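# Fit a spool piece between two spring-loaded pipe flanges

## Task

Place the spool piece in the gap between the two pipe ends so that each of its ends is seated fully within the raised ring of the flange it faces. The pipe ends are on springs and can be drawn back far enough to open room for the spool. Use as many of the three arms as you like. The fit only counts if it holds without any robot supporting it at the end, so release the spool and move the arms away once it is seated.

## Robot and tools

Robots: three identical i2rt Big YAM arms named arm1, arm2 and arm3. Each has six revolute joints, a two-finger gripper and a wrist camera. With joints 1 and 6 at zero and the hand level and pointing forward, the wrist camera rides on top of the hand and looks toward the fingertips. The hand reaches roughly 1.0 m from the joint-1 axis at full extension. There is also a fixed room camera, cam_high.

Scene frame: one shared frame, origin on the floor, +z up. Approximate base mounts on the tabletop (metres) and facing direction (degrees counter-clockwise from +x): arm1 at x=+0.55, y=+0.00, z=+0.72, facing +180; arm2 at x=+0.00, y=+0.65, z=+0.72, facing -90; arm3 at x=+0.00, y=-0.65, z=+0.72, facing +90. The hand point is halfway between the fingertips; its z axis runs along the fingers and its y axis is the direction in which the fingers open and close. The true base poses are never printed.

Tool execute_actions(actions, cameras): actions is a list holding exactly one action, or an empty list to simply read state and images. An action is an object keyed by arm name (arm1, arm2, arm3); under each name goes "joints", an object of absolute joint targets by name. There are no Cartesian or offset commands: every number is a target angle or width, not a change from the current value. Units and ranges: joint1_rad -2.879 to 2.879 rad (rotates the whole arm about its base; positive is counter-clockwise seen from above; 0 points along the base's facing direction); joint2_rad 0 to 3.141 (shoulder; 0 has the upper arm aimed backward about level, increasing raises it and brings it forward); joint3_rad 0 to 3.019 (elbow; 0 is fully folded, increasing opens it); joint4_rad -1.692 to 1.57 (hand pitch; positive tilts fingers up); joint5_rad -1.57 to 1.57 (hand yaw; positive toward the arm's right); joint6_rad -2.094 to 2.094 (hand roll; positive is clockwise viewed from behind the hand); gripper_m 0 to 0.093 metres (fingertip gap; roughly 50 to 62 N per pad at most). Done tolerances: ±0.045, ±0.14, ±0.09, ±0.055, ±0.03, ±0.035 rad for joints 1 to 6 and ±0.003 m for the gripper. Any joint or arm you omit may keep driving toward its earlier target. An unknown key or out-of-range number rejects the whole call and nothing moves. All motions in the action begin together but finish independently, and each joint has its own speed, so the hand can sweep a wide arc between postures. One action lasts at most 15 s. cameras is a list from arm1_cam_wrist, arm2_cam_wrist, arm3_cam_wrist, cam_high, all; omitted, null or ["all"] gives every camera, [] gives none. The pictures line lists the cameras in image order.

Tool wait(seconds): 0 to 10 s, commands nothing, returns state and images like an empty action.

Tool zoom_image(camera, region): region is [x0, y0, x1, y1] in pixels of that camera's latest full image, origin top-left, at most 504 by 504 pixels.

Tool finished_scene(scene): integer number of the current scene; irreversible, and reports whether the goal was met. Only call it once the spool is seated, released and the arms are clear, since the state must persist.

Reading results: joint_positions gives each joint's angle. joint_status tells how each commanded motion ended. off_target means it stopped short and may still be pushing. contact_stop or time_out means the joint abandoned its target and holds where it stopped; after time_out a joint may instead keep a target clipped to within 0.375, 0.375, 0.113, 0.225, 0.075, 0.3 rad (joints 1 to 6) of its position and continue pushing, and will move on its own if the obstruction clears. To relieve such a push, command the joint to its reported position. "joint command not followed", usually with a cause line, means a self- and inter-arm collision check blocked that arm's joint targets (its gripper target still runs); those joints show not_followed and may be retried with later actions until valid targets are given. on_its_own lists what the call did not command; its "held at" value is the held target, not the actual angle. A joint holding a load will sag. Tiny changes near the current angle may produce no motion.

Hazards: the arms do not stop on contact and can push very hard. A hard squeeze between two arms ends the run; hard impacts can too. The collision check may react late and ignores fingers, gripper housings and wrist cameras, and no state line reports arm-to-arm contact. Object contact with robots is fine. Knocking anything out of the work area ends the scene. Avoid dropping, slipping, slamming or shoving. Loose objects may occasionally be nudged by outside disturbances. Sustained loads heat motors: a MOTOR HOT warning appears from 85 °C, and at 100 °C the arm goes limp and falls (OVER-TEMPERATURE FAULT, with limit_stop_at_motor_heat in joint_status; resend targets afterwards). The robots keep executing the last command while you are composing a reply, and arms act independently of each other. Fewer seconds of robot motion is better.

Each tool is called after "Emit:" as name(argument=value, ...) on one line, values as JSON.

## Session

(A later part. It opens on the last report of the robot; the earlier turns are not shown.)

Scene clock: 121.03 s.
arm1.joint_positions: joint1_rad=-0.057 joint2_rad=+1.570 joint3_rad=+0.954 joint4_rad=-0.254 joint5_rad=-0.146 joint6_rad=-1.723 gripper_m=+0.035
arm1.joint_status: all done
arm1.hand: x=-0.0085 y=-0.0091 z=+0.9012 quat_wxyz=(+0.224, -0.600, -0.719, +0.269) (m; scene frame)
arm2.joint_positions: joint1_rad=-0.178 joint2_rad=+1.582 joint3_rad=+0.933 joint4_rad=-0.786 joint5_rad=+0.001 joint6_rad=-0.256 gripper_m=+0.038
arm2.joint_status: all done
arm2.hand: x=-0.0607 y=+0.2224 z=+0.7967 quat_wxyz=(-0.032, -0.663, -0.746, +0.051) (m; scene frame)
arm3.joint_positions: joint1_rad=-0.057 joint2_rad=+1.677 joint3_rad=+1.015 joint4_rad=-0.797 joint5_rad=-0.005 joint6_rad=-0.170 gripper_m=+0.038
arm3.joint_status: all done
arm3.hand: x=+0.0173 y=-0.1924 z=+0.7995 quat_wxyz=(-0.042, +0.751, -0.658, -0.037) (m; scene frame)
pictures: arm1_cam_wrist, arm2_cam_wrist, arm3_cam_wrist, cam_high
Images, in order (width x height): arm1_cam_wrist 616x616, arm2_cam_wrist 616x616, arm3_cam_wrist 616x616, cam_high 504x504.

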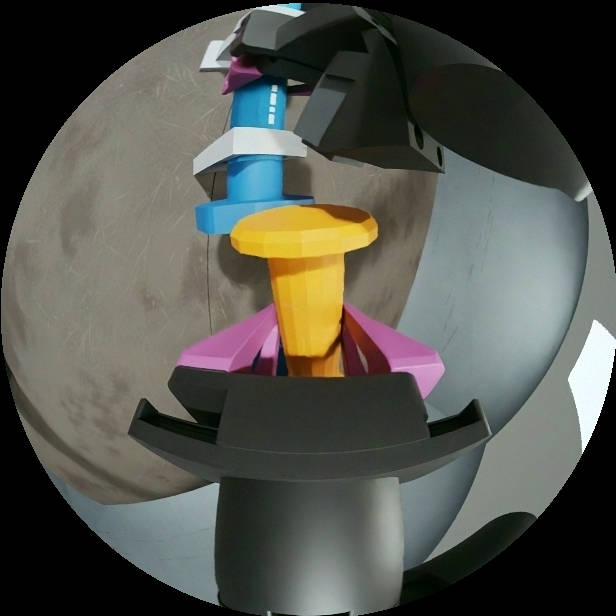

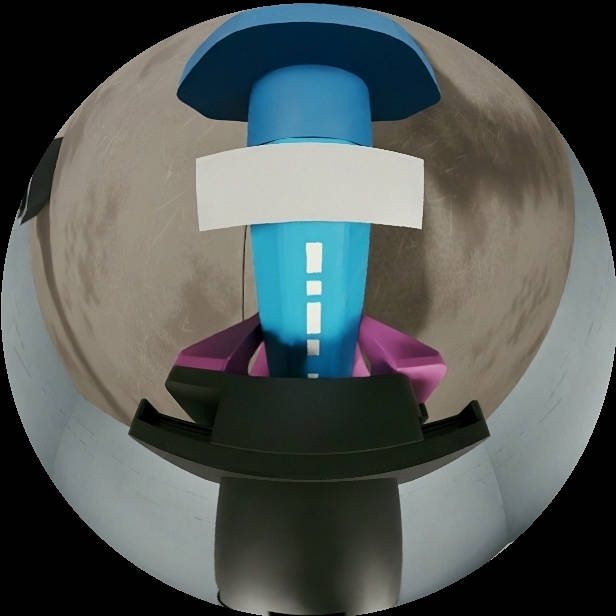

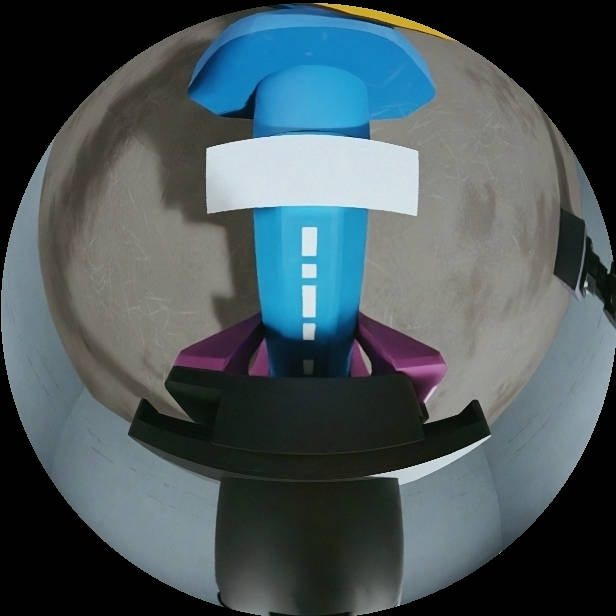

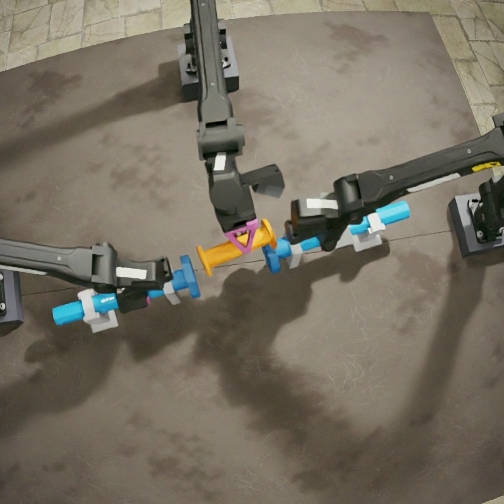

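Emit:
execute_actions(actions=[{"arm1":{"joints":{"joint1_rad":-0.105,"joint3_rad":0.99}},"arm2":{"joints":{"joint2_rad":1.57,"joint3_rad":0.92,"joint4_rad":-0.835}},"arm3":{"joints":{"joint2_rad":1.665,"joint3_rad":1.0,"joint4_rad":-0.845}}}])

Scene clock: 129.57 s.
arm1.joint_positions: joint1_rad=-0.105 joint2_rad=+1.570 joint3_rad=+0.954 joint4_rad=-0.254 joint5_rad=-0.147 joint6_rad=-1.723 gripper_m=+0.035
arm1.joint_status: all done
arm1.hand: x=-0.0082 y=+0.0171 z=+0.9015 quat_wxyz=(+0.230, -0.617, -0.705, +0.264) (m; scene frame)
arm2.joint_positions: joint1_rad=-0.178 joint2_rad=+1.582 joint3_rad=+0.933 joint4_rad=-0.786 joint5_rad=+0.001 joint6_rad=-0.256 gripper_m=+0.038
arm2.joint_status: all done
arm2.hand: x=-0.0607 y=+0.2222 z=+0.7969 quat_wxyz=(-0.032, -0.663, -0.746, +0.051) (m; scene frame)
arm3.joint_positions: joint1_rad=-0.057 joint2_rad=+1.677 joint3_rad=+1.015 joint4_rad=-0.797 joint5_rad=-0.005 joint6_rad=-0.170 gripper_m=+0.038
arm3.joint_status: all done
arm3.hand: x=+0.0173 y=-0.1924 z=+0.7995 quat_wxyz=(-0.042, +0.751, -0.658, -0.037) (m; scene frame)
pictures: arm1_cam_wrist, arm2_cam_wrist, arm3_cam_wrist, cam_high
Images, in order (width x height): arm1_cam_wrist 616x616, arm2_cam_wrist 616x616, arm3_cam_wrist 616x616, cam_high 504x504.

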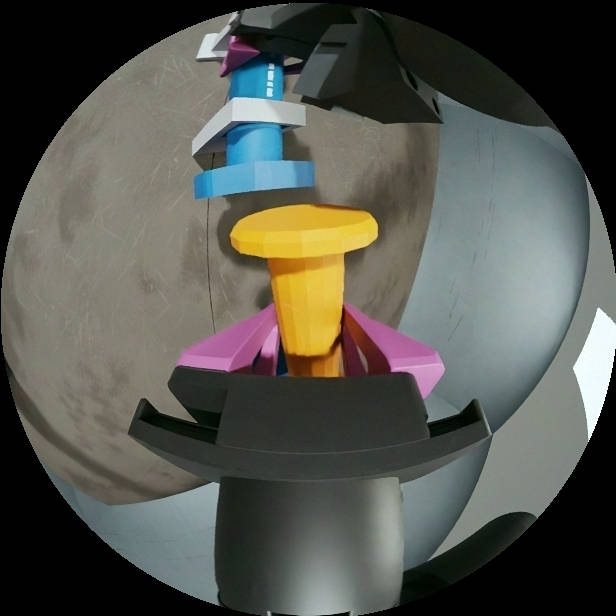

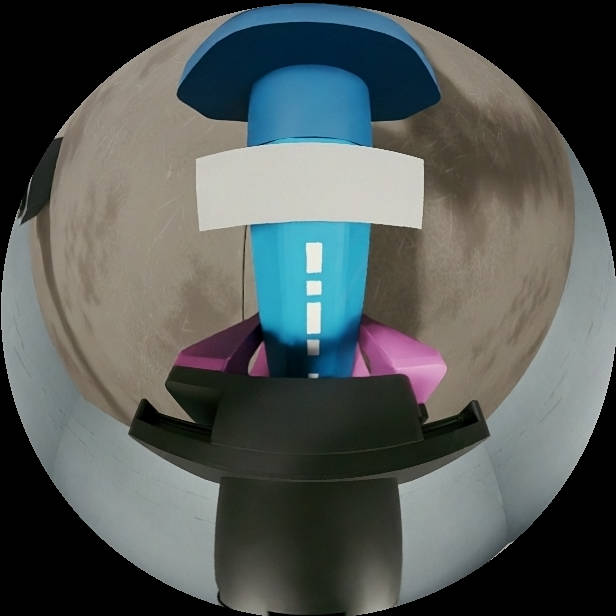

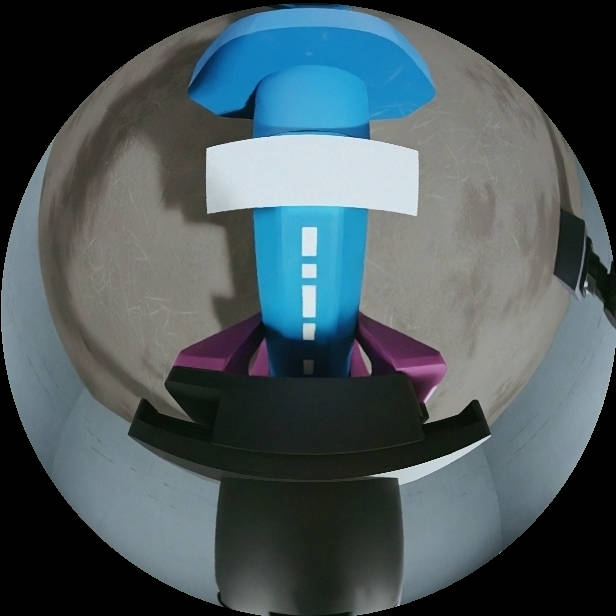

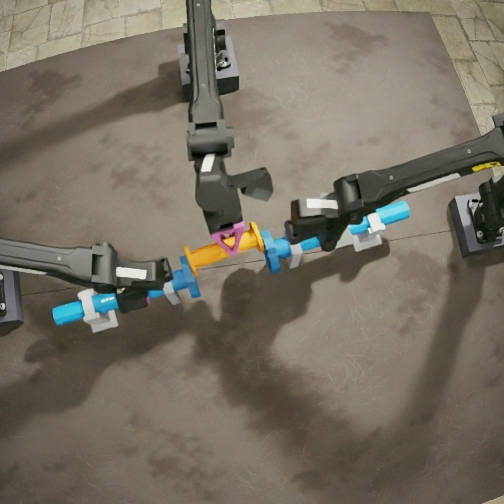

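Emit:
execute_actions(actions=[{"arm1":{"joints":{"joint2_rad":1.665,"joint3_rad":0.96,"joint4_rad":-0.14,"joint5_rad":-0.185,"joint6_rad":-1.765}}}], cameras=["arm1_cam_wrist","cam_high"])

Emit:
zoom_image(camera="cam_high", region=[150, 180, 330, 320])

Scene clock: 133.87 s.
arm1.joint_positions: joint1_rad=-0.105 joint2_rad=+1.685 joint3_rad=+0.948 joint4_rad=-0.171 joint5_rad=-0.184 joint6_rad=-1.753 gripper_m=+0.035
arm1.joint_status: all done
arm1.hand: x=-0.0152 y=+0.0120 z=+0.8505 quat_wxyz=(+0.209, -0.606, -0.721, +0.263) (m; scene frame)
arm2.joint_positions: joint1_rad=-0.178 joint2_rad=+1.582 joint3_rad=+0.933 joint4_rad=-0.786 joint5_rad=+0.001 joint6_rad=-0.256 gripper_m=+0.038
arm2.joint_status: not commanded
arm2.hand: x=-0.0607 y=+0.2222 z=+0.7969 quat_wxyz=(-0.032, -0.663, -0.746, +0.051) (m; scene frame)
arm3.joint_positions: joint1_rad=-0.057 joint2_rad=+1.677 joint3_rad=+1.015 joint4_rad=-0.797 joint5_rad=-0.005 joint6_rad=-0.170 gripper_m=+0.038
arm3.joint_status: not commanded
arm3.hand: x=+0.0173 y=-0.1924 z=+0.7995 quat_wxyz=(-0.042, +0.751, -0.658, -0.037) (m; scene frame)
pictures: arm1_cam_wrist, cam_high
Images, in order (width x height): arm1_cam_wrist 616x616, cam_high 504x504.

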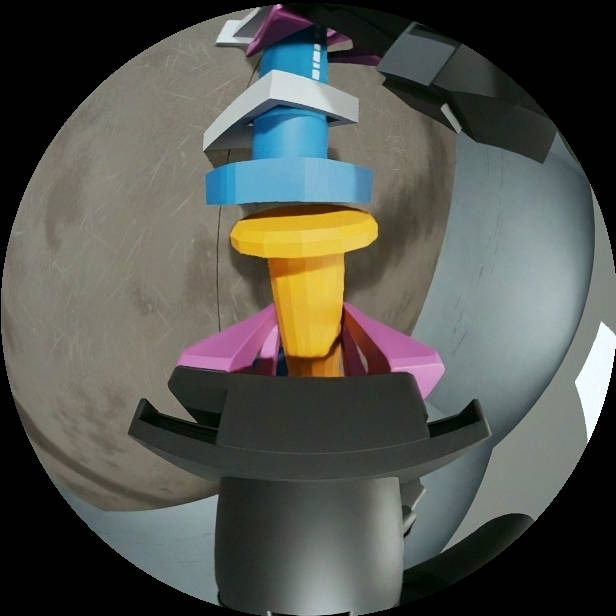

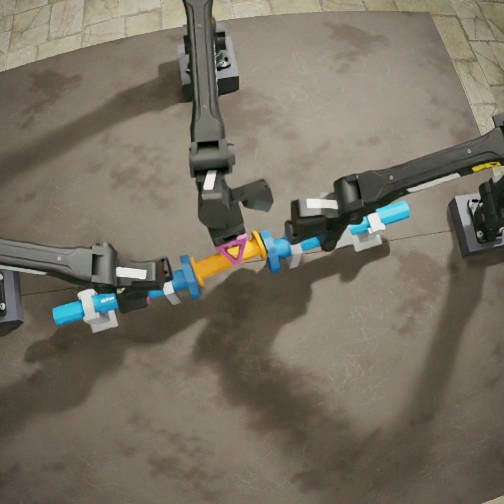

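Region (150, 180, 330, 320) of cam_high's 504x504 image, scaled by 2.800, with more detail than that image has.

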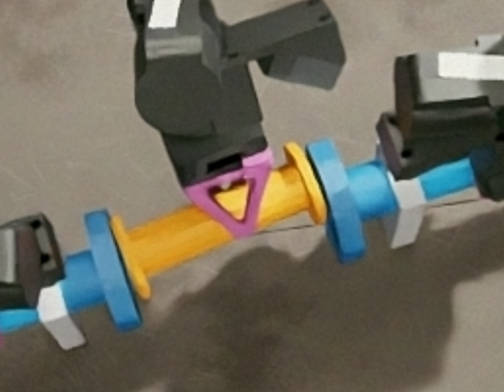

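Emit:
execute_actions(actions=[{"arm1":{"joints":{"joint2_rad":1.735,"joint3_rad":0.96,"joint4_rad":-0.08}}}])

Scene clock: 136.50 s.
arm1.joint_positions: joint1_rad=-0.105 joint2_rad=+1.744 joint3_rad=+0.948 joint4_rad=-0.112 joint5_rad=-0.187 joint6_rad=-1.753 gripper_m=+0.035
arm1.joint_status: all done
arm1.hand: x=-0.0211 y=+0.0122 z=+0.8271 quat_wxyz=(+0.208, -0.605, -0.721, +0.264) (m; scene frame)
arm2.joint_positions: joint1_rad=-0.178 joint2_rad=+1.582 joint3_rad=+0.933 joint4_rad=-0.786 joint5_rad=+0.001 joint6_rad=-0.256 gripper_m=+0.038
arm2.joint_status: not commanded
arm2.hand: x=-0.0607 y=+0.2222 z=+0.7969 quat_wxyz=(-0.032, -0.663, -0.746, +0.051) (m; scene frame)
arm3.joint_positions: joint1_rad=-0.057 joint2_rad=+1.677 joint3_rad=+1.015 joint4_rad=-0.797 joint5_rad=-0.005 joint6_rad=-0.170 gripper_m=+0.038
arm3.joint_status: not commanded
arm3.hand: x=+0.0173 y=-0.1924 z=+0.7995 quat_wxyz=(-0.042, +0.751, -0.658, -0.037) (m; scene frame)
pictures: arm1_cam_wrist, arm2_cam_wrist, arm3_cam_wrist, cam_high
Images, in order (width x height): arm1_cam_wrist 616x616, arm2_cam_wrist 616x616, arm3_cam_wrist 616x616, cam_high 504x504.

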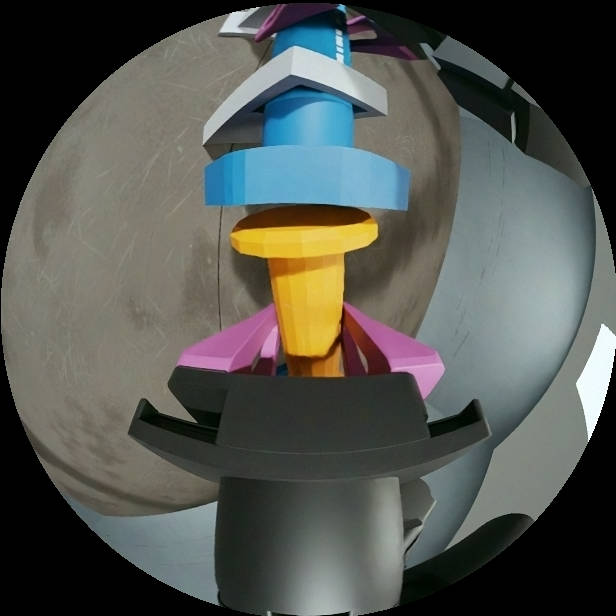

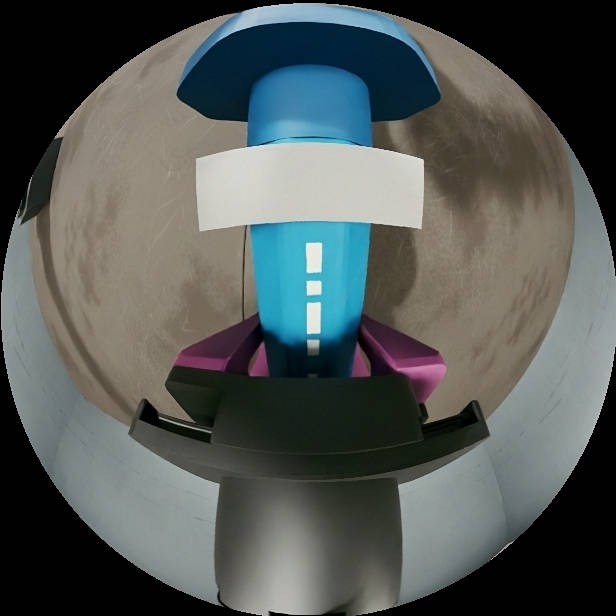

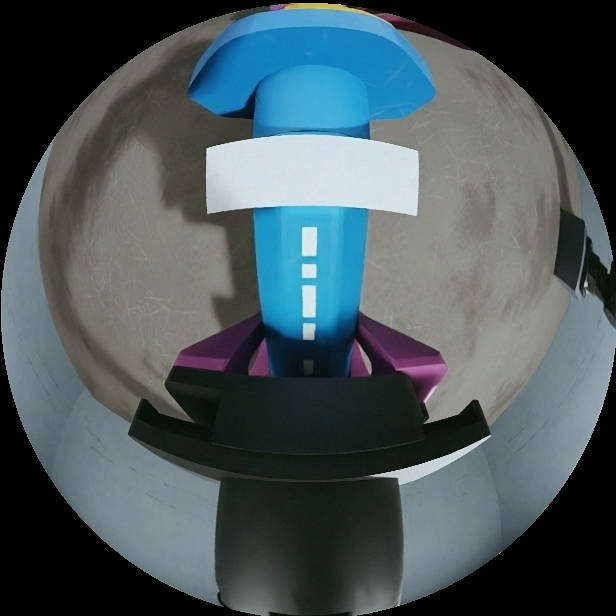

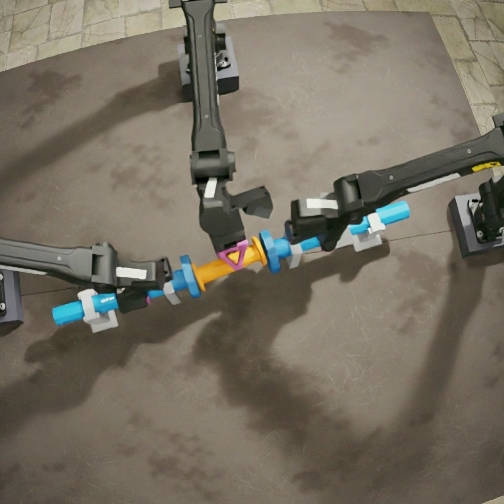

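Emit:
zoom_image(camera="cam_high", region=[170, 210, 300, 310])

Region (170, 210, 300, 310) of cam_high's 504x504 image, scaled by 3.877, with more detail than that image has; it fills the top 388 rows of this view, and the rest is white.

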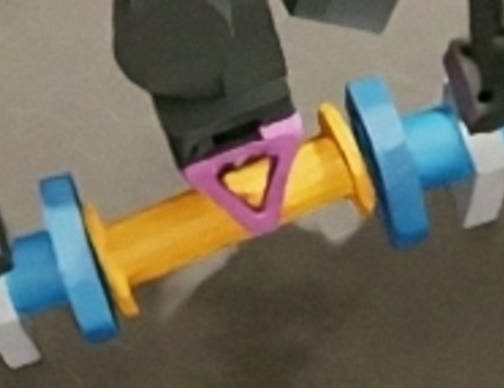

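Emit:
execute_actions(actions=[{"arm1":{"joints":{"joint2_rad":1.765,"joint4_rad":-0.05}}}], cameras=["arm1_cam_wrist","cam_high"])

Emit:
zoom_image(camera="cam_high", region=[170, 210, 300, 310])

Scene clock: 151.93 s.
arm1.joint_positions: joint1_rad=-0.105 joint2_rad=+1.766 joint3_rad=+0.948 joint4_rad=-0.084 joint5_rad=-0.187 joint6_rad=-1.753 gripper_m=+0.035
arm1.joint_status: all done
arm1.hand: x=-0.0241 y=+0.0126 z=+0.8189 quat_wxyz=(+0.210, -0.605, -0.721, +0.266) (m; scene frame)
arm2.joint_positions: joint1_rad=-0.178 joint2_rad=+1.582 joint3_rad=+0.933 joint4_rad=-0.786 joint5_rad=+0.001 joint6_rad=-0.256 gripper_m=+0.038
arm2.joint_status: not commanded
arm2.hand: x=-0.0607 y=+0.2222 z=+0.7969 quat_wxyz=(-0.032, -0.663, -0.746, +0.051) (m; scene frame)
arm3.joint_positions: joint1_rad=-0.057 joint2_rad=+1.677 joint3_rad=+1.015 joint4_rad=-0.797 joint5_rad=-0.005 joint6_rad=-0.170 gripper_m=+0.038
arm3.joint_status: not commanded
arm3.hand: x=+0.0173 y=-0.1924 z=+0.7995 quat_wxyz=(-0.042, +0.751, -0.658, -0.037) (m; scene frame)
pictures: arm1_cam_wrist, cam_high
Images, in order (width x height): arm1_cam_wrist 616x616, cam_high 504x504.

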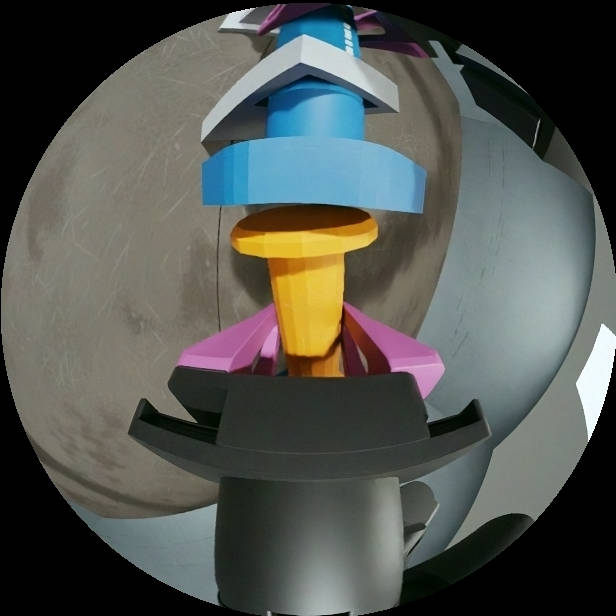

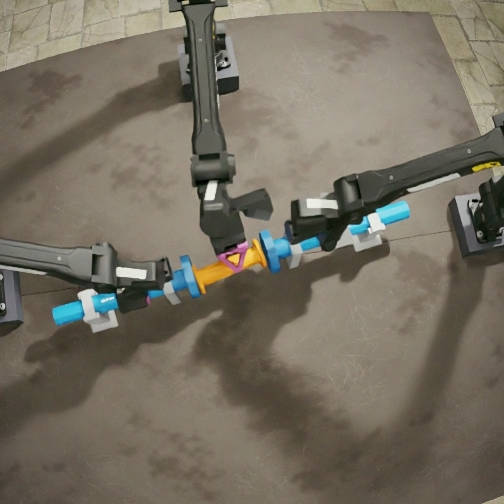

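Region (170, 210, 300, 310) of cam_high's 504x504 image, scaled by 3.877, with more detail than that image has; it fills the top 388 rows of this view, and the rest is white.

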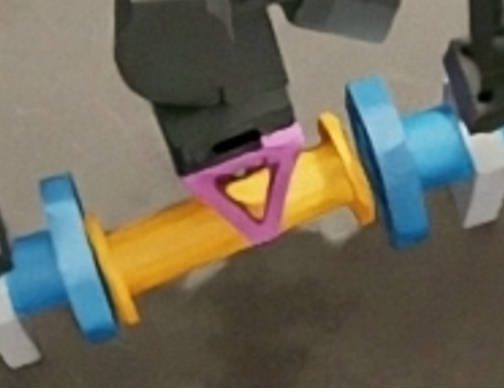

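Emit:
execute_actions(actions=[{"arm2":{"joints":{"joint2_rad":1.70,"joint3_rad":1.096,"joint4_rad":-0.97}},"arm3":{"joints":{"joint2_rad":1.79,"joint3_rad":1.18,"joint4_rad":-0.98}}}])

Emit:
zoom_image(camera="cam_high", region=[170, 210, 300, 310])

Scene clock: 158.03 s.
arm1.joint_positions: joint1_rad=-0.102 joint2_rad=+1.766 joint3_rad=+0.948 joint4_rad=-0.084 joint5_rad=-0.188 joint6_rad=-1.755 gripper_m=+0.035
arm1.joint_status: not commanded
arm1.hand: x=-0.0241 y=+0.0110 z=+0.8190 quat_wxyz=(+0.210, -0.603, -0.722, +0.267) (m; scene frame)
arm2.joint_positions: joint1_rad=-0.179 joint2_rad=+1.669 joint3_rad=+1.049 joint4_rad=-0.961 joint5_rad=-0.010 joint6_rad=-0.255 gripper_m=+0.038
arm2.joint_status: all done
arm2.hand: x=-0.0596 y=+0.2185 z=+0.7959 quat_wxyz=(+0.003, -0.666, -0.746, -0.013) (m; scene frame)
arm3.joint_positions: joint1_rad=-0.057 joint2_rad=+1.761 joint3_rad=+1.137 joint4_rad=-0.952 joint5_rad=-0.012 joint6_rad=-0.172 gripper_m=+0.038
arm3.joint_status: all done
arm3.hand: x=+0.0164 y=-0.1817 z=+0.7990 quat_wxyz=(+0.006, +0.753, -0.658, -0.002) (m; scene frame)
pictures: arm1_cam_wrist, arm2_cam_wrist, arm3_cam_wrist, cam_high
Images, in order (width x height): arm1_cam_wrist 616x616, arm2_cam_wrist 616x616, arm3_cam_wrist 616x616, cam_high 504x504.

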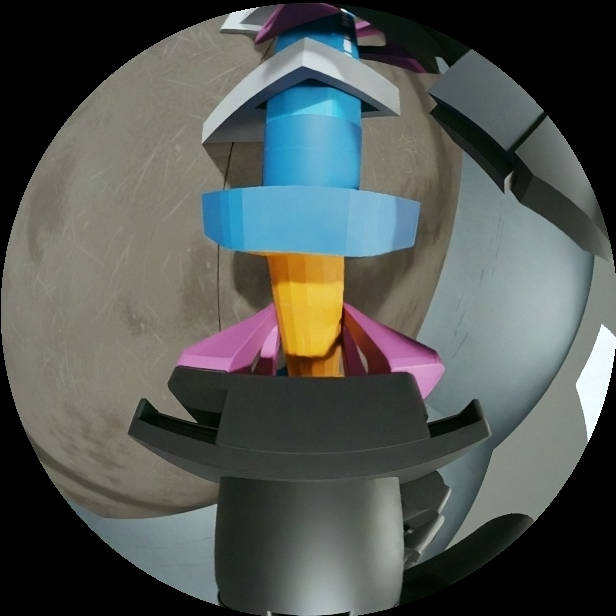

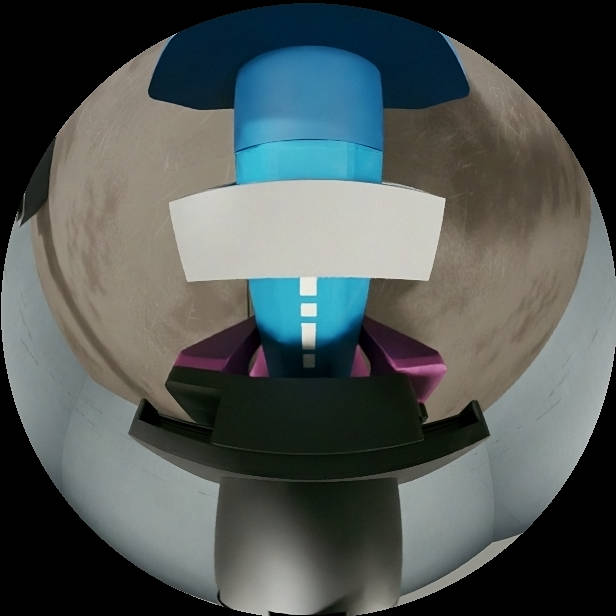

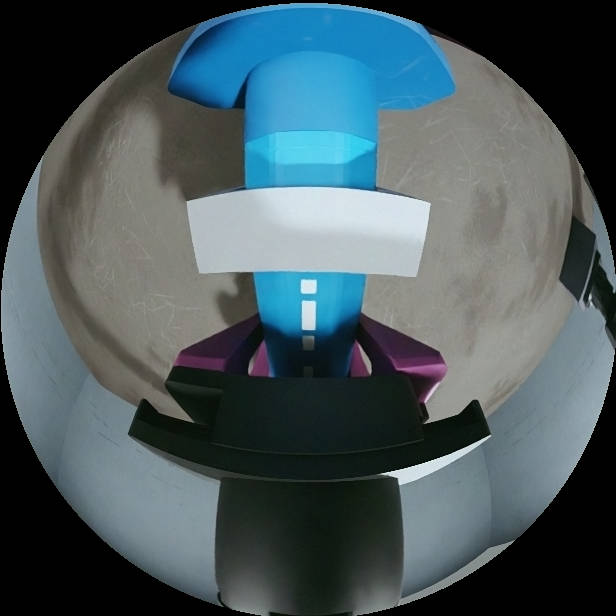

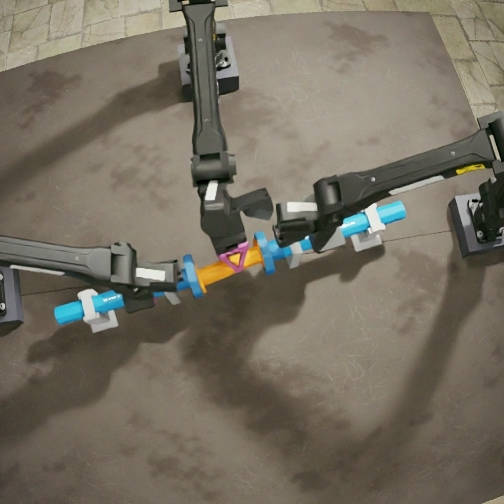

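Region (170, 210, 300, 310) of cam_high's 504x504 image, scaled by 3.877, with more detail than that image has; it fills the top 388 rows of this view, and the rest is white.

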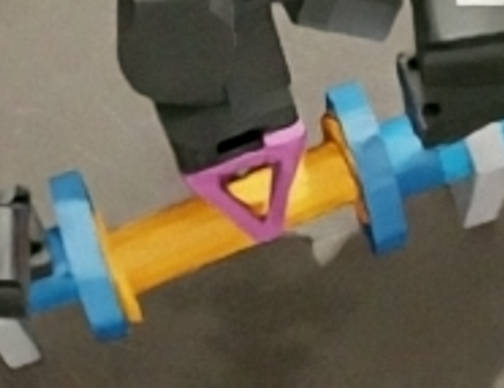

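Emit:
execute_actions(actions=[{"arm1":{"joints":{"joint5_rad":-0.14,"joint6_rad":-1.70}},"arm3":{"joints":{"gripper_m":0.09}}}], cameras=["arm1_cam_wrist","cam_high"])

Emit:
zoom_image(camera="cam_high", region=[170, 210, 300, 310])

Scene clock: 165.33 s.
arm1.joint_positions: joint1_rad=-0.092 joint2_rad=+1.766 joint3_rad=+0.948 joint4_rad=-0.083 joint5_rad=-0.155 joint6_rad=-1.735 gripper_m=+0.035
arm1.joint_status: joint6_rad time_out (moved +0.020 of +0.055); the others done
arm1.on_its_own: joint6_rad reads -1.735 and still pushes toward -1.700 since a time_out
arm1.hand: x=-0.0245 y=+0.0110 z=+0.8182 quat_wxyz=(+0.216, -0.611, -0.716, +0.258) (m; scene frame)
arm2.joint_positions: joint1_rad=-0.179 joint2_rad=+1.669 joint3_rad=+1.049 joint4_rad=-0.961 joint5_rad=-0.010 joint6_rad=-0.255 gripper_m=+0.038
arm2.joint_status: not commanded
arm2.hand: x=-0.0596 y=+0.2185 z=+0.7959 quat_wxyz=(+0.003, -0.666, -0.746, -0.013) (m; scene frame)
arm3.joint_positions: joint1_rad=-0.070 joint2_rad=+1.781 joint3_rad=+1.138 joint4_rad=-0.965 joint5_rad=-0.002 joint6_rad=-0.173 gripper_m=+0.090
arm3.joint_status: all done
arm3.hand: x=+0.0241 y=-0.1868 z=+0.7910 quat_wxyz=(+0.015, +0.748, -0.663, +0.011) (m; scene frame)
pictures: arm1_cam_wrist, cam_high
Images, in order (width x height): arm1_cam_wrist 616x616, cam_high 504x504.

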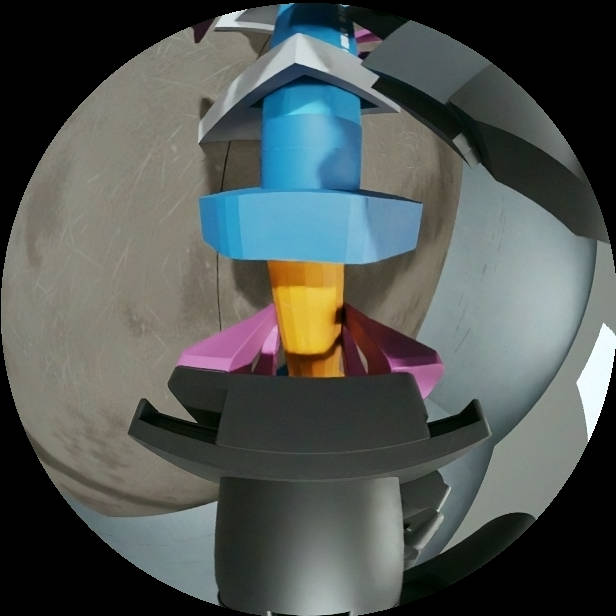

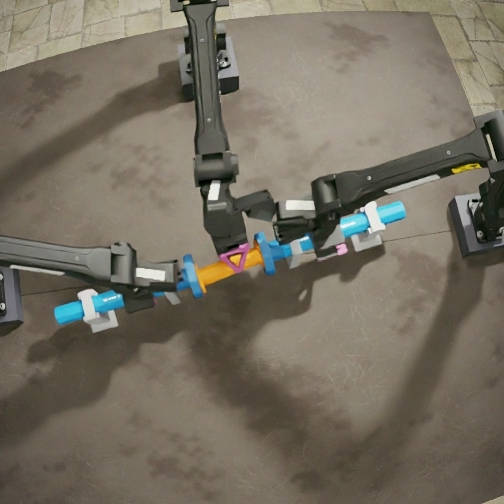

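Region (170, 210, 300, 310) of cam_high's 504x504 image, scaled by 3.877, with more detail than that image has; it fills the top 388 rows of this view, and the rest is white.

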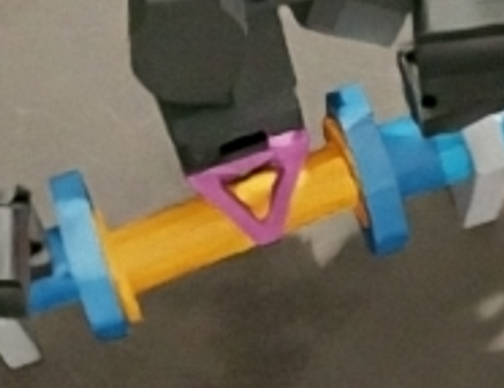

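Emit:
execute_actions(actions=[{"arm1":{"joints":{"joint6_rad":-1.74}},"arm3":{"joints":{"joint1_rad":-0.05,"joint2_rad":1.62,"joint3_rad":0.97,"joint4_rad":-0.92}}}], cameras=["arm2_cam_wrist","cam_high"])

Emit:
execute_actions(actions=[{"arm3":{"joints":{"joint2_rad":1.0,"joint3_rad":0.8,"joint4_rad":-1.2}}}], cameras=["arm1_cam_wrist","cam_high"])

Emit:
zoom_image(camera="cam_high", region=[170, 210, 300, 310])

Scene clock: 170.43 s.
arm1.joint_positions: joint1_rad=-0.092 joint2_rad=+1.766 joint3_rad=+0.948 joint4_rad=-0.083 joint5_rad=-0.155 joint6_rad=-1.738 gripper_m=+0.035
arm1.joint_status: all done
arm1.hand: x=-0.0245 y=+0.0110 z=+0.8182 quat_wxyz=(+0.217, -0.610, -0.717, +0.257) (m; scene frame)
arm2.joint_positions: joint1_rad=-0.179 joint2_rad=+1.669 joint3_rad=+1.049 joint4_rad=-0.961 joint5_rad=-0.010 joint6_rad=-0.255 gripper_m=+0.038
arm2.joint_status: not commanded
arm2.hand: x=-0.0596 y=+0.2185 z=+0.7959 quat_wxyz=(+0.003, -0.666, -0.746, -0.013) (m; scene frame)
arm3.joint_positions: joint1_rad=-0.061 joint2_rad=+1.615 joint3_rad=+0.979 joint4_rad=-0.933 joint5_rad=-0.002 joint6_rad=-0.173 gripper_m=+0.090
arm3.joint_status: all done
arm3.hand: x=+0.0176 y=-0.2363 z=+0.8118 quat_wxyz=(+0.000, +0.752, -0.659, -0.001) (m; scene frame)
pictures: arm2_cam_wrist, cam_high
Images, in order (width x height): arm2_cam_wrist 616x616, cam_high 504x504.

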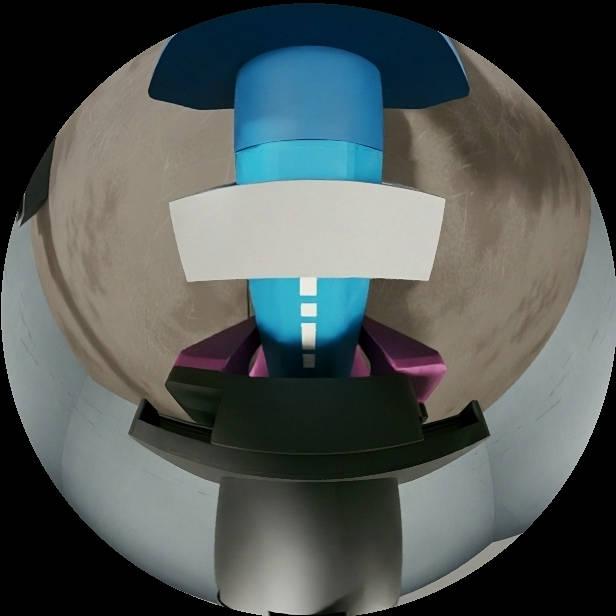

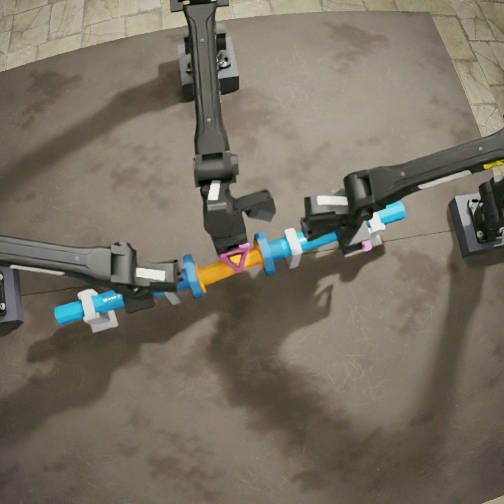

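Scene clock: 171.73 s.
arm1.joint_positions: joint1_rad=-0.092 joint2_rad=+1.766 joint3_rad=+0.948 joint4_rad=-0.083 joint5_rad=-0.155 joint6_rad=-1.738 gripper_m=+0.035
arm1.joint_status: not commanded
arm1.hand: x=-0.0245 y=+0.0110 z=+0.8182 quat_wxyz=(+0.217, -0.610, -0.717, +0.257) (m; scene frame)
arm2.joint_positions: joint1_rad=-0.179 joint2_rad=+1.669 joint3_rad=+1.049 joint4_rad=-0.961 joint5_rad=-0.010 joint6_rad=-0.255 gripper_m=+0.038
arm2.joint_status: not commanded
arm2.hand: x=-0.0596 y=+0.2185 z=+0.7959 quat_wxyz=(+0.003, -0.666, -0.746, -0.013) (m; scene frame)
arm3.joint_positions: joint1_rad=-0.060 joint2_rad=+0.994 joint3_rad=+0.807 joint4_rad=-1.184 joint5_rad=+0.002 joint6_rad=-0.184 gripper_m=+0.090
arm3.joint_status: all done
arm3.hand: x=+0.0129 y=-0.3540 z=+0.9518 quat_wxyz=(-0.078, +0.752, -0.652, -0.061) (m; scene frame)
pictures: arm1_cam_wrist, cam_high
Images, in order (width x height): arm1_cam_wrist 616x616, cam_high 504x504.

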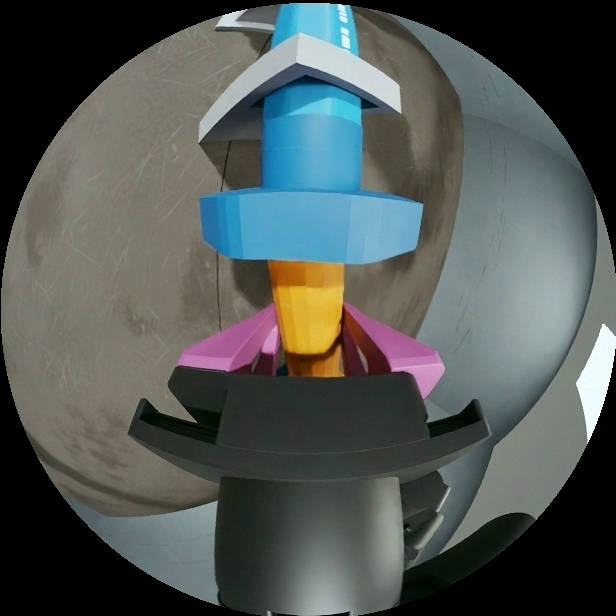

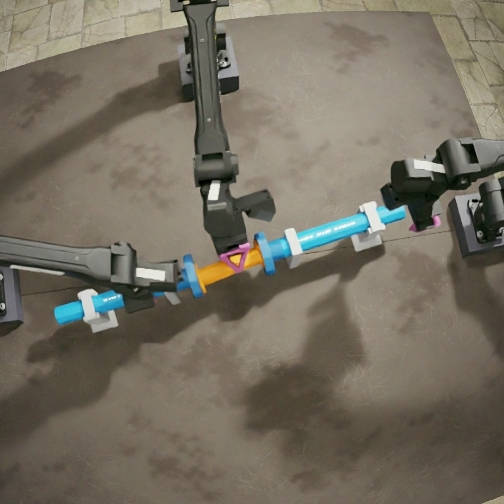

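Region (170, 210, 300, 310) of cam_high's 504x504 image, scaled by 3.877, with more detail than that image has; it fills the top 388 rows of this view, and the rest is white.

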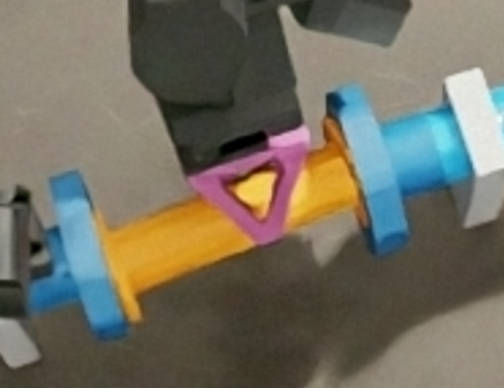

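Emit:
execute_actions(actions=[{"arm3":{"joints":{"joint1_rad":0.14,"joint2_rad":1.4,"joint3_rad":1.85,"joint4_rad":-1.45,"joint6_rad":0}}}], cameras=[])

Emit:
execute_actions(actions=[{"arm3":{"joints":{"joint2_rad":1.95}}}], cameras=["arm3_cam_wrist","cam_high"])

Scene clock: 180.60 s.
arm1.joint_positions: joint1_rad=-0.092 joint2_rad=+1.766 joint3_rad=+0.948 joint4_rad=-0.083 joint5_rad=-0.155 joint6_rad=-1.738 gripper_m=+0.035
arm1.joint_status: not commanded
arm1.hand: x=-0.0245 y=+0.0110 z=+0.8182 quat_wxyz=(+0.217, -0.610, -0.717, +0.257) (m; scene frame)
arm2.joint_positions: joint1_rad=-0.179 joint2_rad=+1.669 joint3_rad=+1.049 joint4_rad=-0.961 joint5_rad=-0.010 joint6_rad=-0.255 gripper_m=+0.038
arm2.joint_status: not commanded
arm2.hand: x=-0.0596 y=+0.2185 z=+0.7959 quat_wxyz=(+0.003, -0.666, -0.746, -0.013) (m; scene frame)
arm3.joint_positions: joint1_rad=+0.139 joint2_rad=+1.393 joint3_rad=+1.805 joint4_rad=-1.433 joint5_rad=+0.001 joint6_rad=-0.007 gripper_m=+0.090
arm3.joint_status: all done
arm3.hand: x=-0.0778 y=-0.1558 z=+1.2377 quat_wxyz=(-0.178, +0.734, -0.622, -0.206) (m; scene frame)
pictures: none
No camera images: the call's "cameras" was empty. Leave "cameras" out to get every camera's image.

Scene clock: 182.13 s.
arm1.joint_positions: joint1_rad=-0.092 joint2_rad=+1.766 joint3_rad=+0.948 joint4_rad=-0.083 joint5_rad=-0.155 joint6_rad=-1.738 gripper_m=+0.035
arm1.joint_status: not commanded
arm1.hand: x=-0.0245 y=+0.0110 z=+0.8182 quat_wxyz=(+0.217, -0.610, -0.717, +0.257) (m; scene frame)
arm2.joint_positions: joint1_rad=-0.179 joint2_rad=+1.669 joint3_rad=+1.049 joint4_rad=-0.961 joint5_rad=-0.010 joint6_rad=-0.255 gripper_m=+0.038
arm2.joint_status: not commanded
arm2.hand: x=-0.0596 y=+0.2185 z=+0.7959 quat_wxyz=(+0.003, -0.666, -0.746, -0.013) (m; scene frame)
arm3.joint_positions: joint1_rad=+0.139 joint2_rad=+1.956 joint3_rad=+1.823 joint4_rad=-1.435 joint5_rad=+0.001 joint6_rad=-0.007 gripper_m=+0.090
arm3.joint_status: all done
arm3.hand: x=-0.0943 y=-0.0511 z=+0.9379 quat_wxyz=(-0.001, +0.763, -0.647, +0.000) (m; scene frame)
pictures: arm3_cam_wrist, cam_high
Images, in order (width x height): arm3_cam_wrist 616x616, cam_high 504x504.

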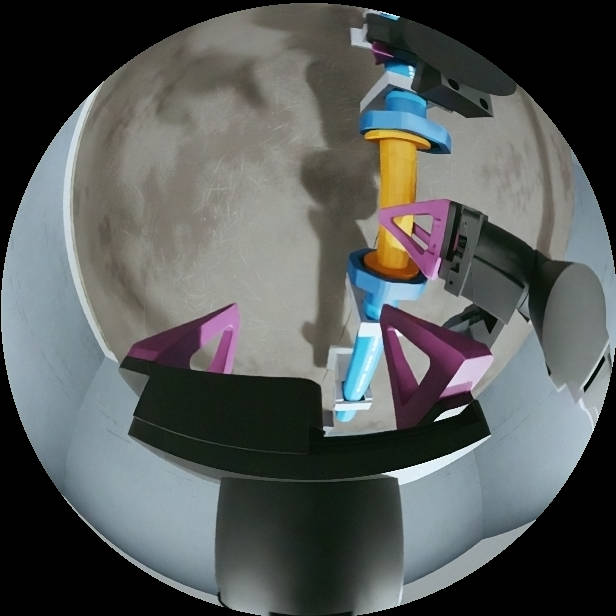

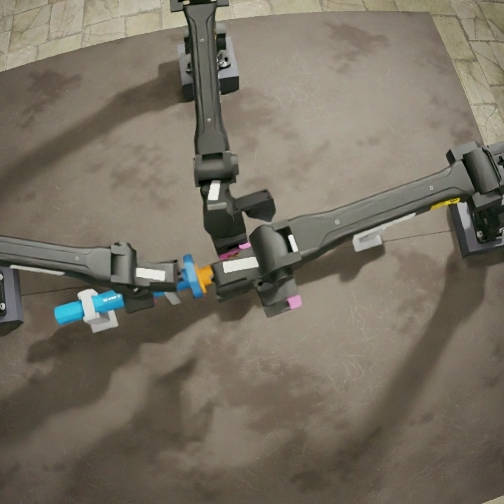

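Emit:
zoom_image(camera="arm3_cam_wrist", region=[320, 80, 500, 320])

Region (320, 80, 500, 320) of arm3_cam_wrist's 616x616 image, scaled by 2.100, with more detail than that image has; it fills the left 378 columns of this view, and the rest is white.

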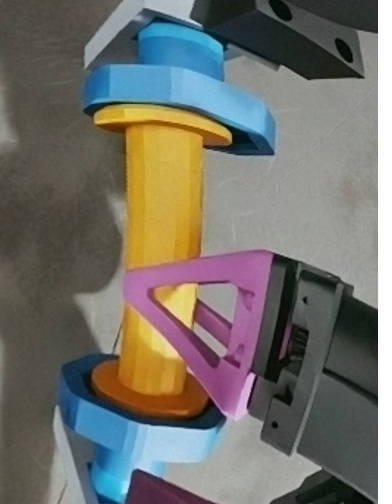

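Emit:
execute_actions(actions=[{"arm2":{"joints":{"joint2_rad":1.60,"joint3_rad":0.95,"joint4_rad":-0.95}},"arm1":{"joints":{"joint5_rad":-0.10,"joint6_rad":-1.67}}}], cameras=["arm3_cam_wrist"])

Emit:
zoom_image(camera="arm3_cam_wrist", region=[320, 80, 500, 320])

Scene clock: 190.60 s.
arm1.joint_positions: joint1_rad=-0.087 joint2_rad=+1.766 joint3_rad=+0.948 joint4_rad=-0.083 joint5_rad=-0.106 joint6_rad=-1.677 gripper_m=+0.035
arm1.joint_status: all done
arm1.hand: x=-0.0249 y=+0.0165 z=+0.8176 quat_wxyz=(+0.223, -0.637, -0.695, +0.248) (m; scene frame)
arm2.joint_positions: joint1_rad=-0.180 joint2_rad=+1.632 joint3_rad=+1.002 joint4_rad=-0.900 joint5_rad=-0.006 joint6_rad=-0.255 gripper_m=+0.038
arm2.joint_status: all done
arm2.hand: x=-0.0602 y=+0.2222 z=+0.7966 quat_wxyz=(-0.009, -0.666, -0.746, +0.010) (m; scene frame)
arm3.joint_positions: joint1_rad=+0.139 joint2_rad=+1.956 joint3_rad=+1.823 joint4_rad=-1.435 joint5_rad=+0.001 joint6_rad=-0.007 gripper_m=+0.090
arm3.joint_status: not commanded
arm3.hand: x=-0.0943 y=-0.0511 z=+0.9379 quat_wxyz=(-0.001, +0.763, -0.647, +0.000) (m; scene frame)
pictures: arm3_cam_wrist
Images, in order (width x height): arm3_cam_wrist 616x616.

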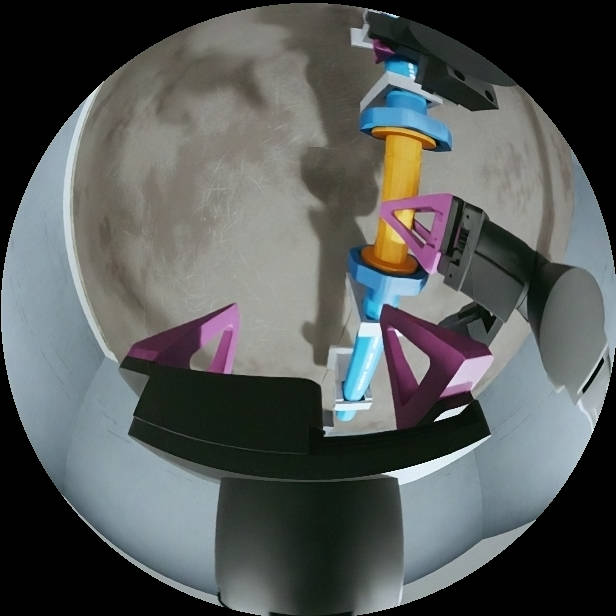

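Region (320, 80, 500, 320) of arm3_cam_wrist's 616x616 image, scaled by 2.100, with more detail than that image has; it fills the left 378 columns of this view, and the rest is white.

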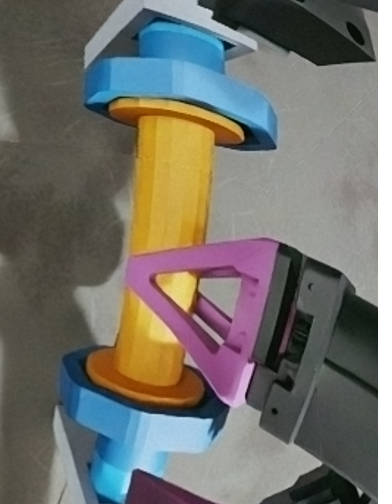

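Emit:
execute_actions(actions=[{"arm2":{"joints":{"joint2_rad":1.70,"joint3_rad":1.096,"joint4_rad":-0.97}}}], cameras=[])

Emit:
execute_actions(actions=[{"arm2":{"joints":{"gripper_m":0.09}}}], cameras=["arm3_cam_wrist"])

Emit:
zoom_image(camera="arm3_cam_wrist", region=[320, 80, 500, 320])

Scene clock: 194.70 s.
arm1.joint_positions: joint1_rad=-0.087 joint2_rad=+1.766 joint3_rad=+0.948 joint4_rad=-0.083 joint5_rad=-0.107 joint6_rad=-1.672 gripper_m=+0.035
arm1.joint_status: not commanded
arm1.hand: x=-0.0249 y=+0.0163 z=+0.8176 quat_wxyz=(+0.222, -0.639, -0.694, +0.248) (m; scene frame)
arm2.joint_positions: joint1_rad=-0.180 joint2_rad=+1.666 joint3_rad=+1.046 joint4_rad=-0.964 joint5_rad=-0.009 joint6_rad=-0.255 gripper_m=+0.038
arm2.joint_status: all done
arm2.hand: x=-0.0598 y=+0.2206 z=+0.7960 quat_wxyz=(+0.005, -0.666, -0.746, -0.014) (m; scene frame)
arm3.joint_positions: joint1_rad=+0.139 joint2_rad=+1.956 joint3_rad=+1.823 joint4_rad=-1.435 joint5_rad=+0.001 joint6_rad=-0.007 gripper_m=+0.090
arm3.joint_status: not commanded
arm3.hand: x=-0.0943 y=-0.0511 z=+0.9379 quat_wxyz=(-0.001, +0.763, -0.647, +0.000) (m; scene frame)
pictures: none
No camera images: the call's "cameras" was empty. Leave "cameras" out to get every camera's image.

Scene clock: 195.57 s.
arm1.joint_positions: joint1_rad=-0.087 joint2_rad=+1.766 joint3_rad=+0.948 joint4_rad=-0.083 joint5_rad=-0.107 joint6_rad=-1.671 gripper_m=+0.035
arm1.joint_status: not commanded
arm1.hand: x=-0.0249 y=+0.0163 z=+0.8176 quat_wxyz=(+0.222, -0.639, -0.693, +0.248) (m; scene frame)
arm2.joint_positions: joint1_rad=-0.201 joint2_rad=+1.692 joint3_rad=+1.050 joint4_rad=-0.964 joint5_rad=-0.003 joint6_rad=-0.211 gripper_m=+0.090
arm2.joint_status: all done
arm2.hand: x=-0.0698 y=+0.2230 z=+0.7868 quat_wxyz=(+0.014, -0.689, -0.724, -0.021) (m; scene frame)
arm3.joint_positions: joint1_rad=+0.139 joint2_rad=+1.956 joint3_rad=+1.823 joint4_rad=-1.435 joint5_rad=+0.001 joint6_rad=-0.007 gripper_m=+0.090
arm3.joint_status: not commanded
arm3.hand: x=-0.0943 y=-0.0511 z=+0.9379 quat_wxyz=(-0.001, +0.763, -0.647, +0.000) (m; scene frame)
pictures: arm3_cam_wrist
Images, in order (width x height): arm3_cam_wrist 616x616.

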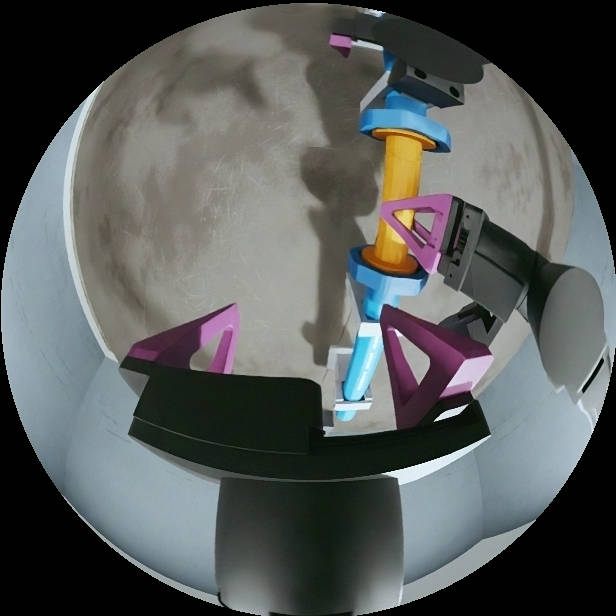

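Region (320, 80, 500, 320) of arm3_cam_wrist's 616x616 image, scaled by 2.100, with more detail than that image has; it fills the left 378 columns of this view, and the rest is white.

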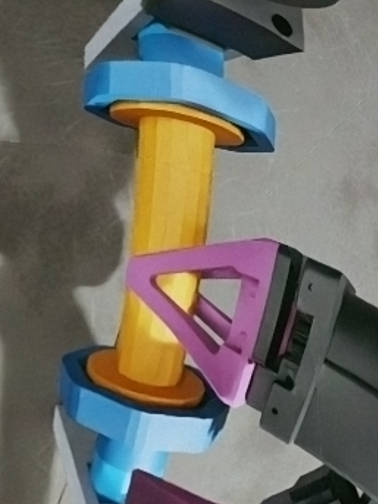

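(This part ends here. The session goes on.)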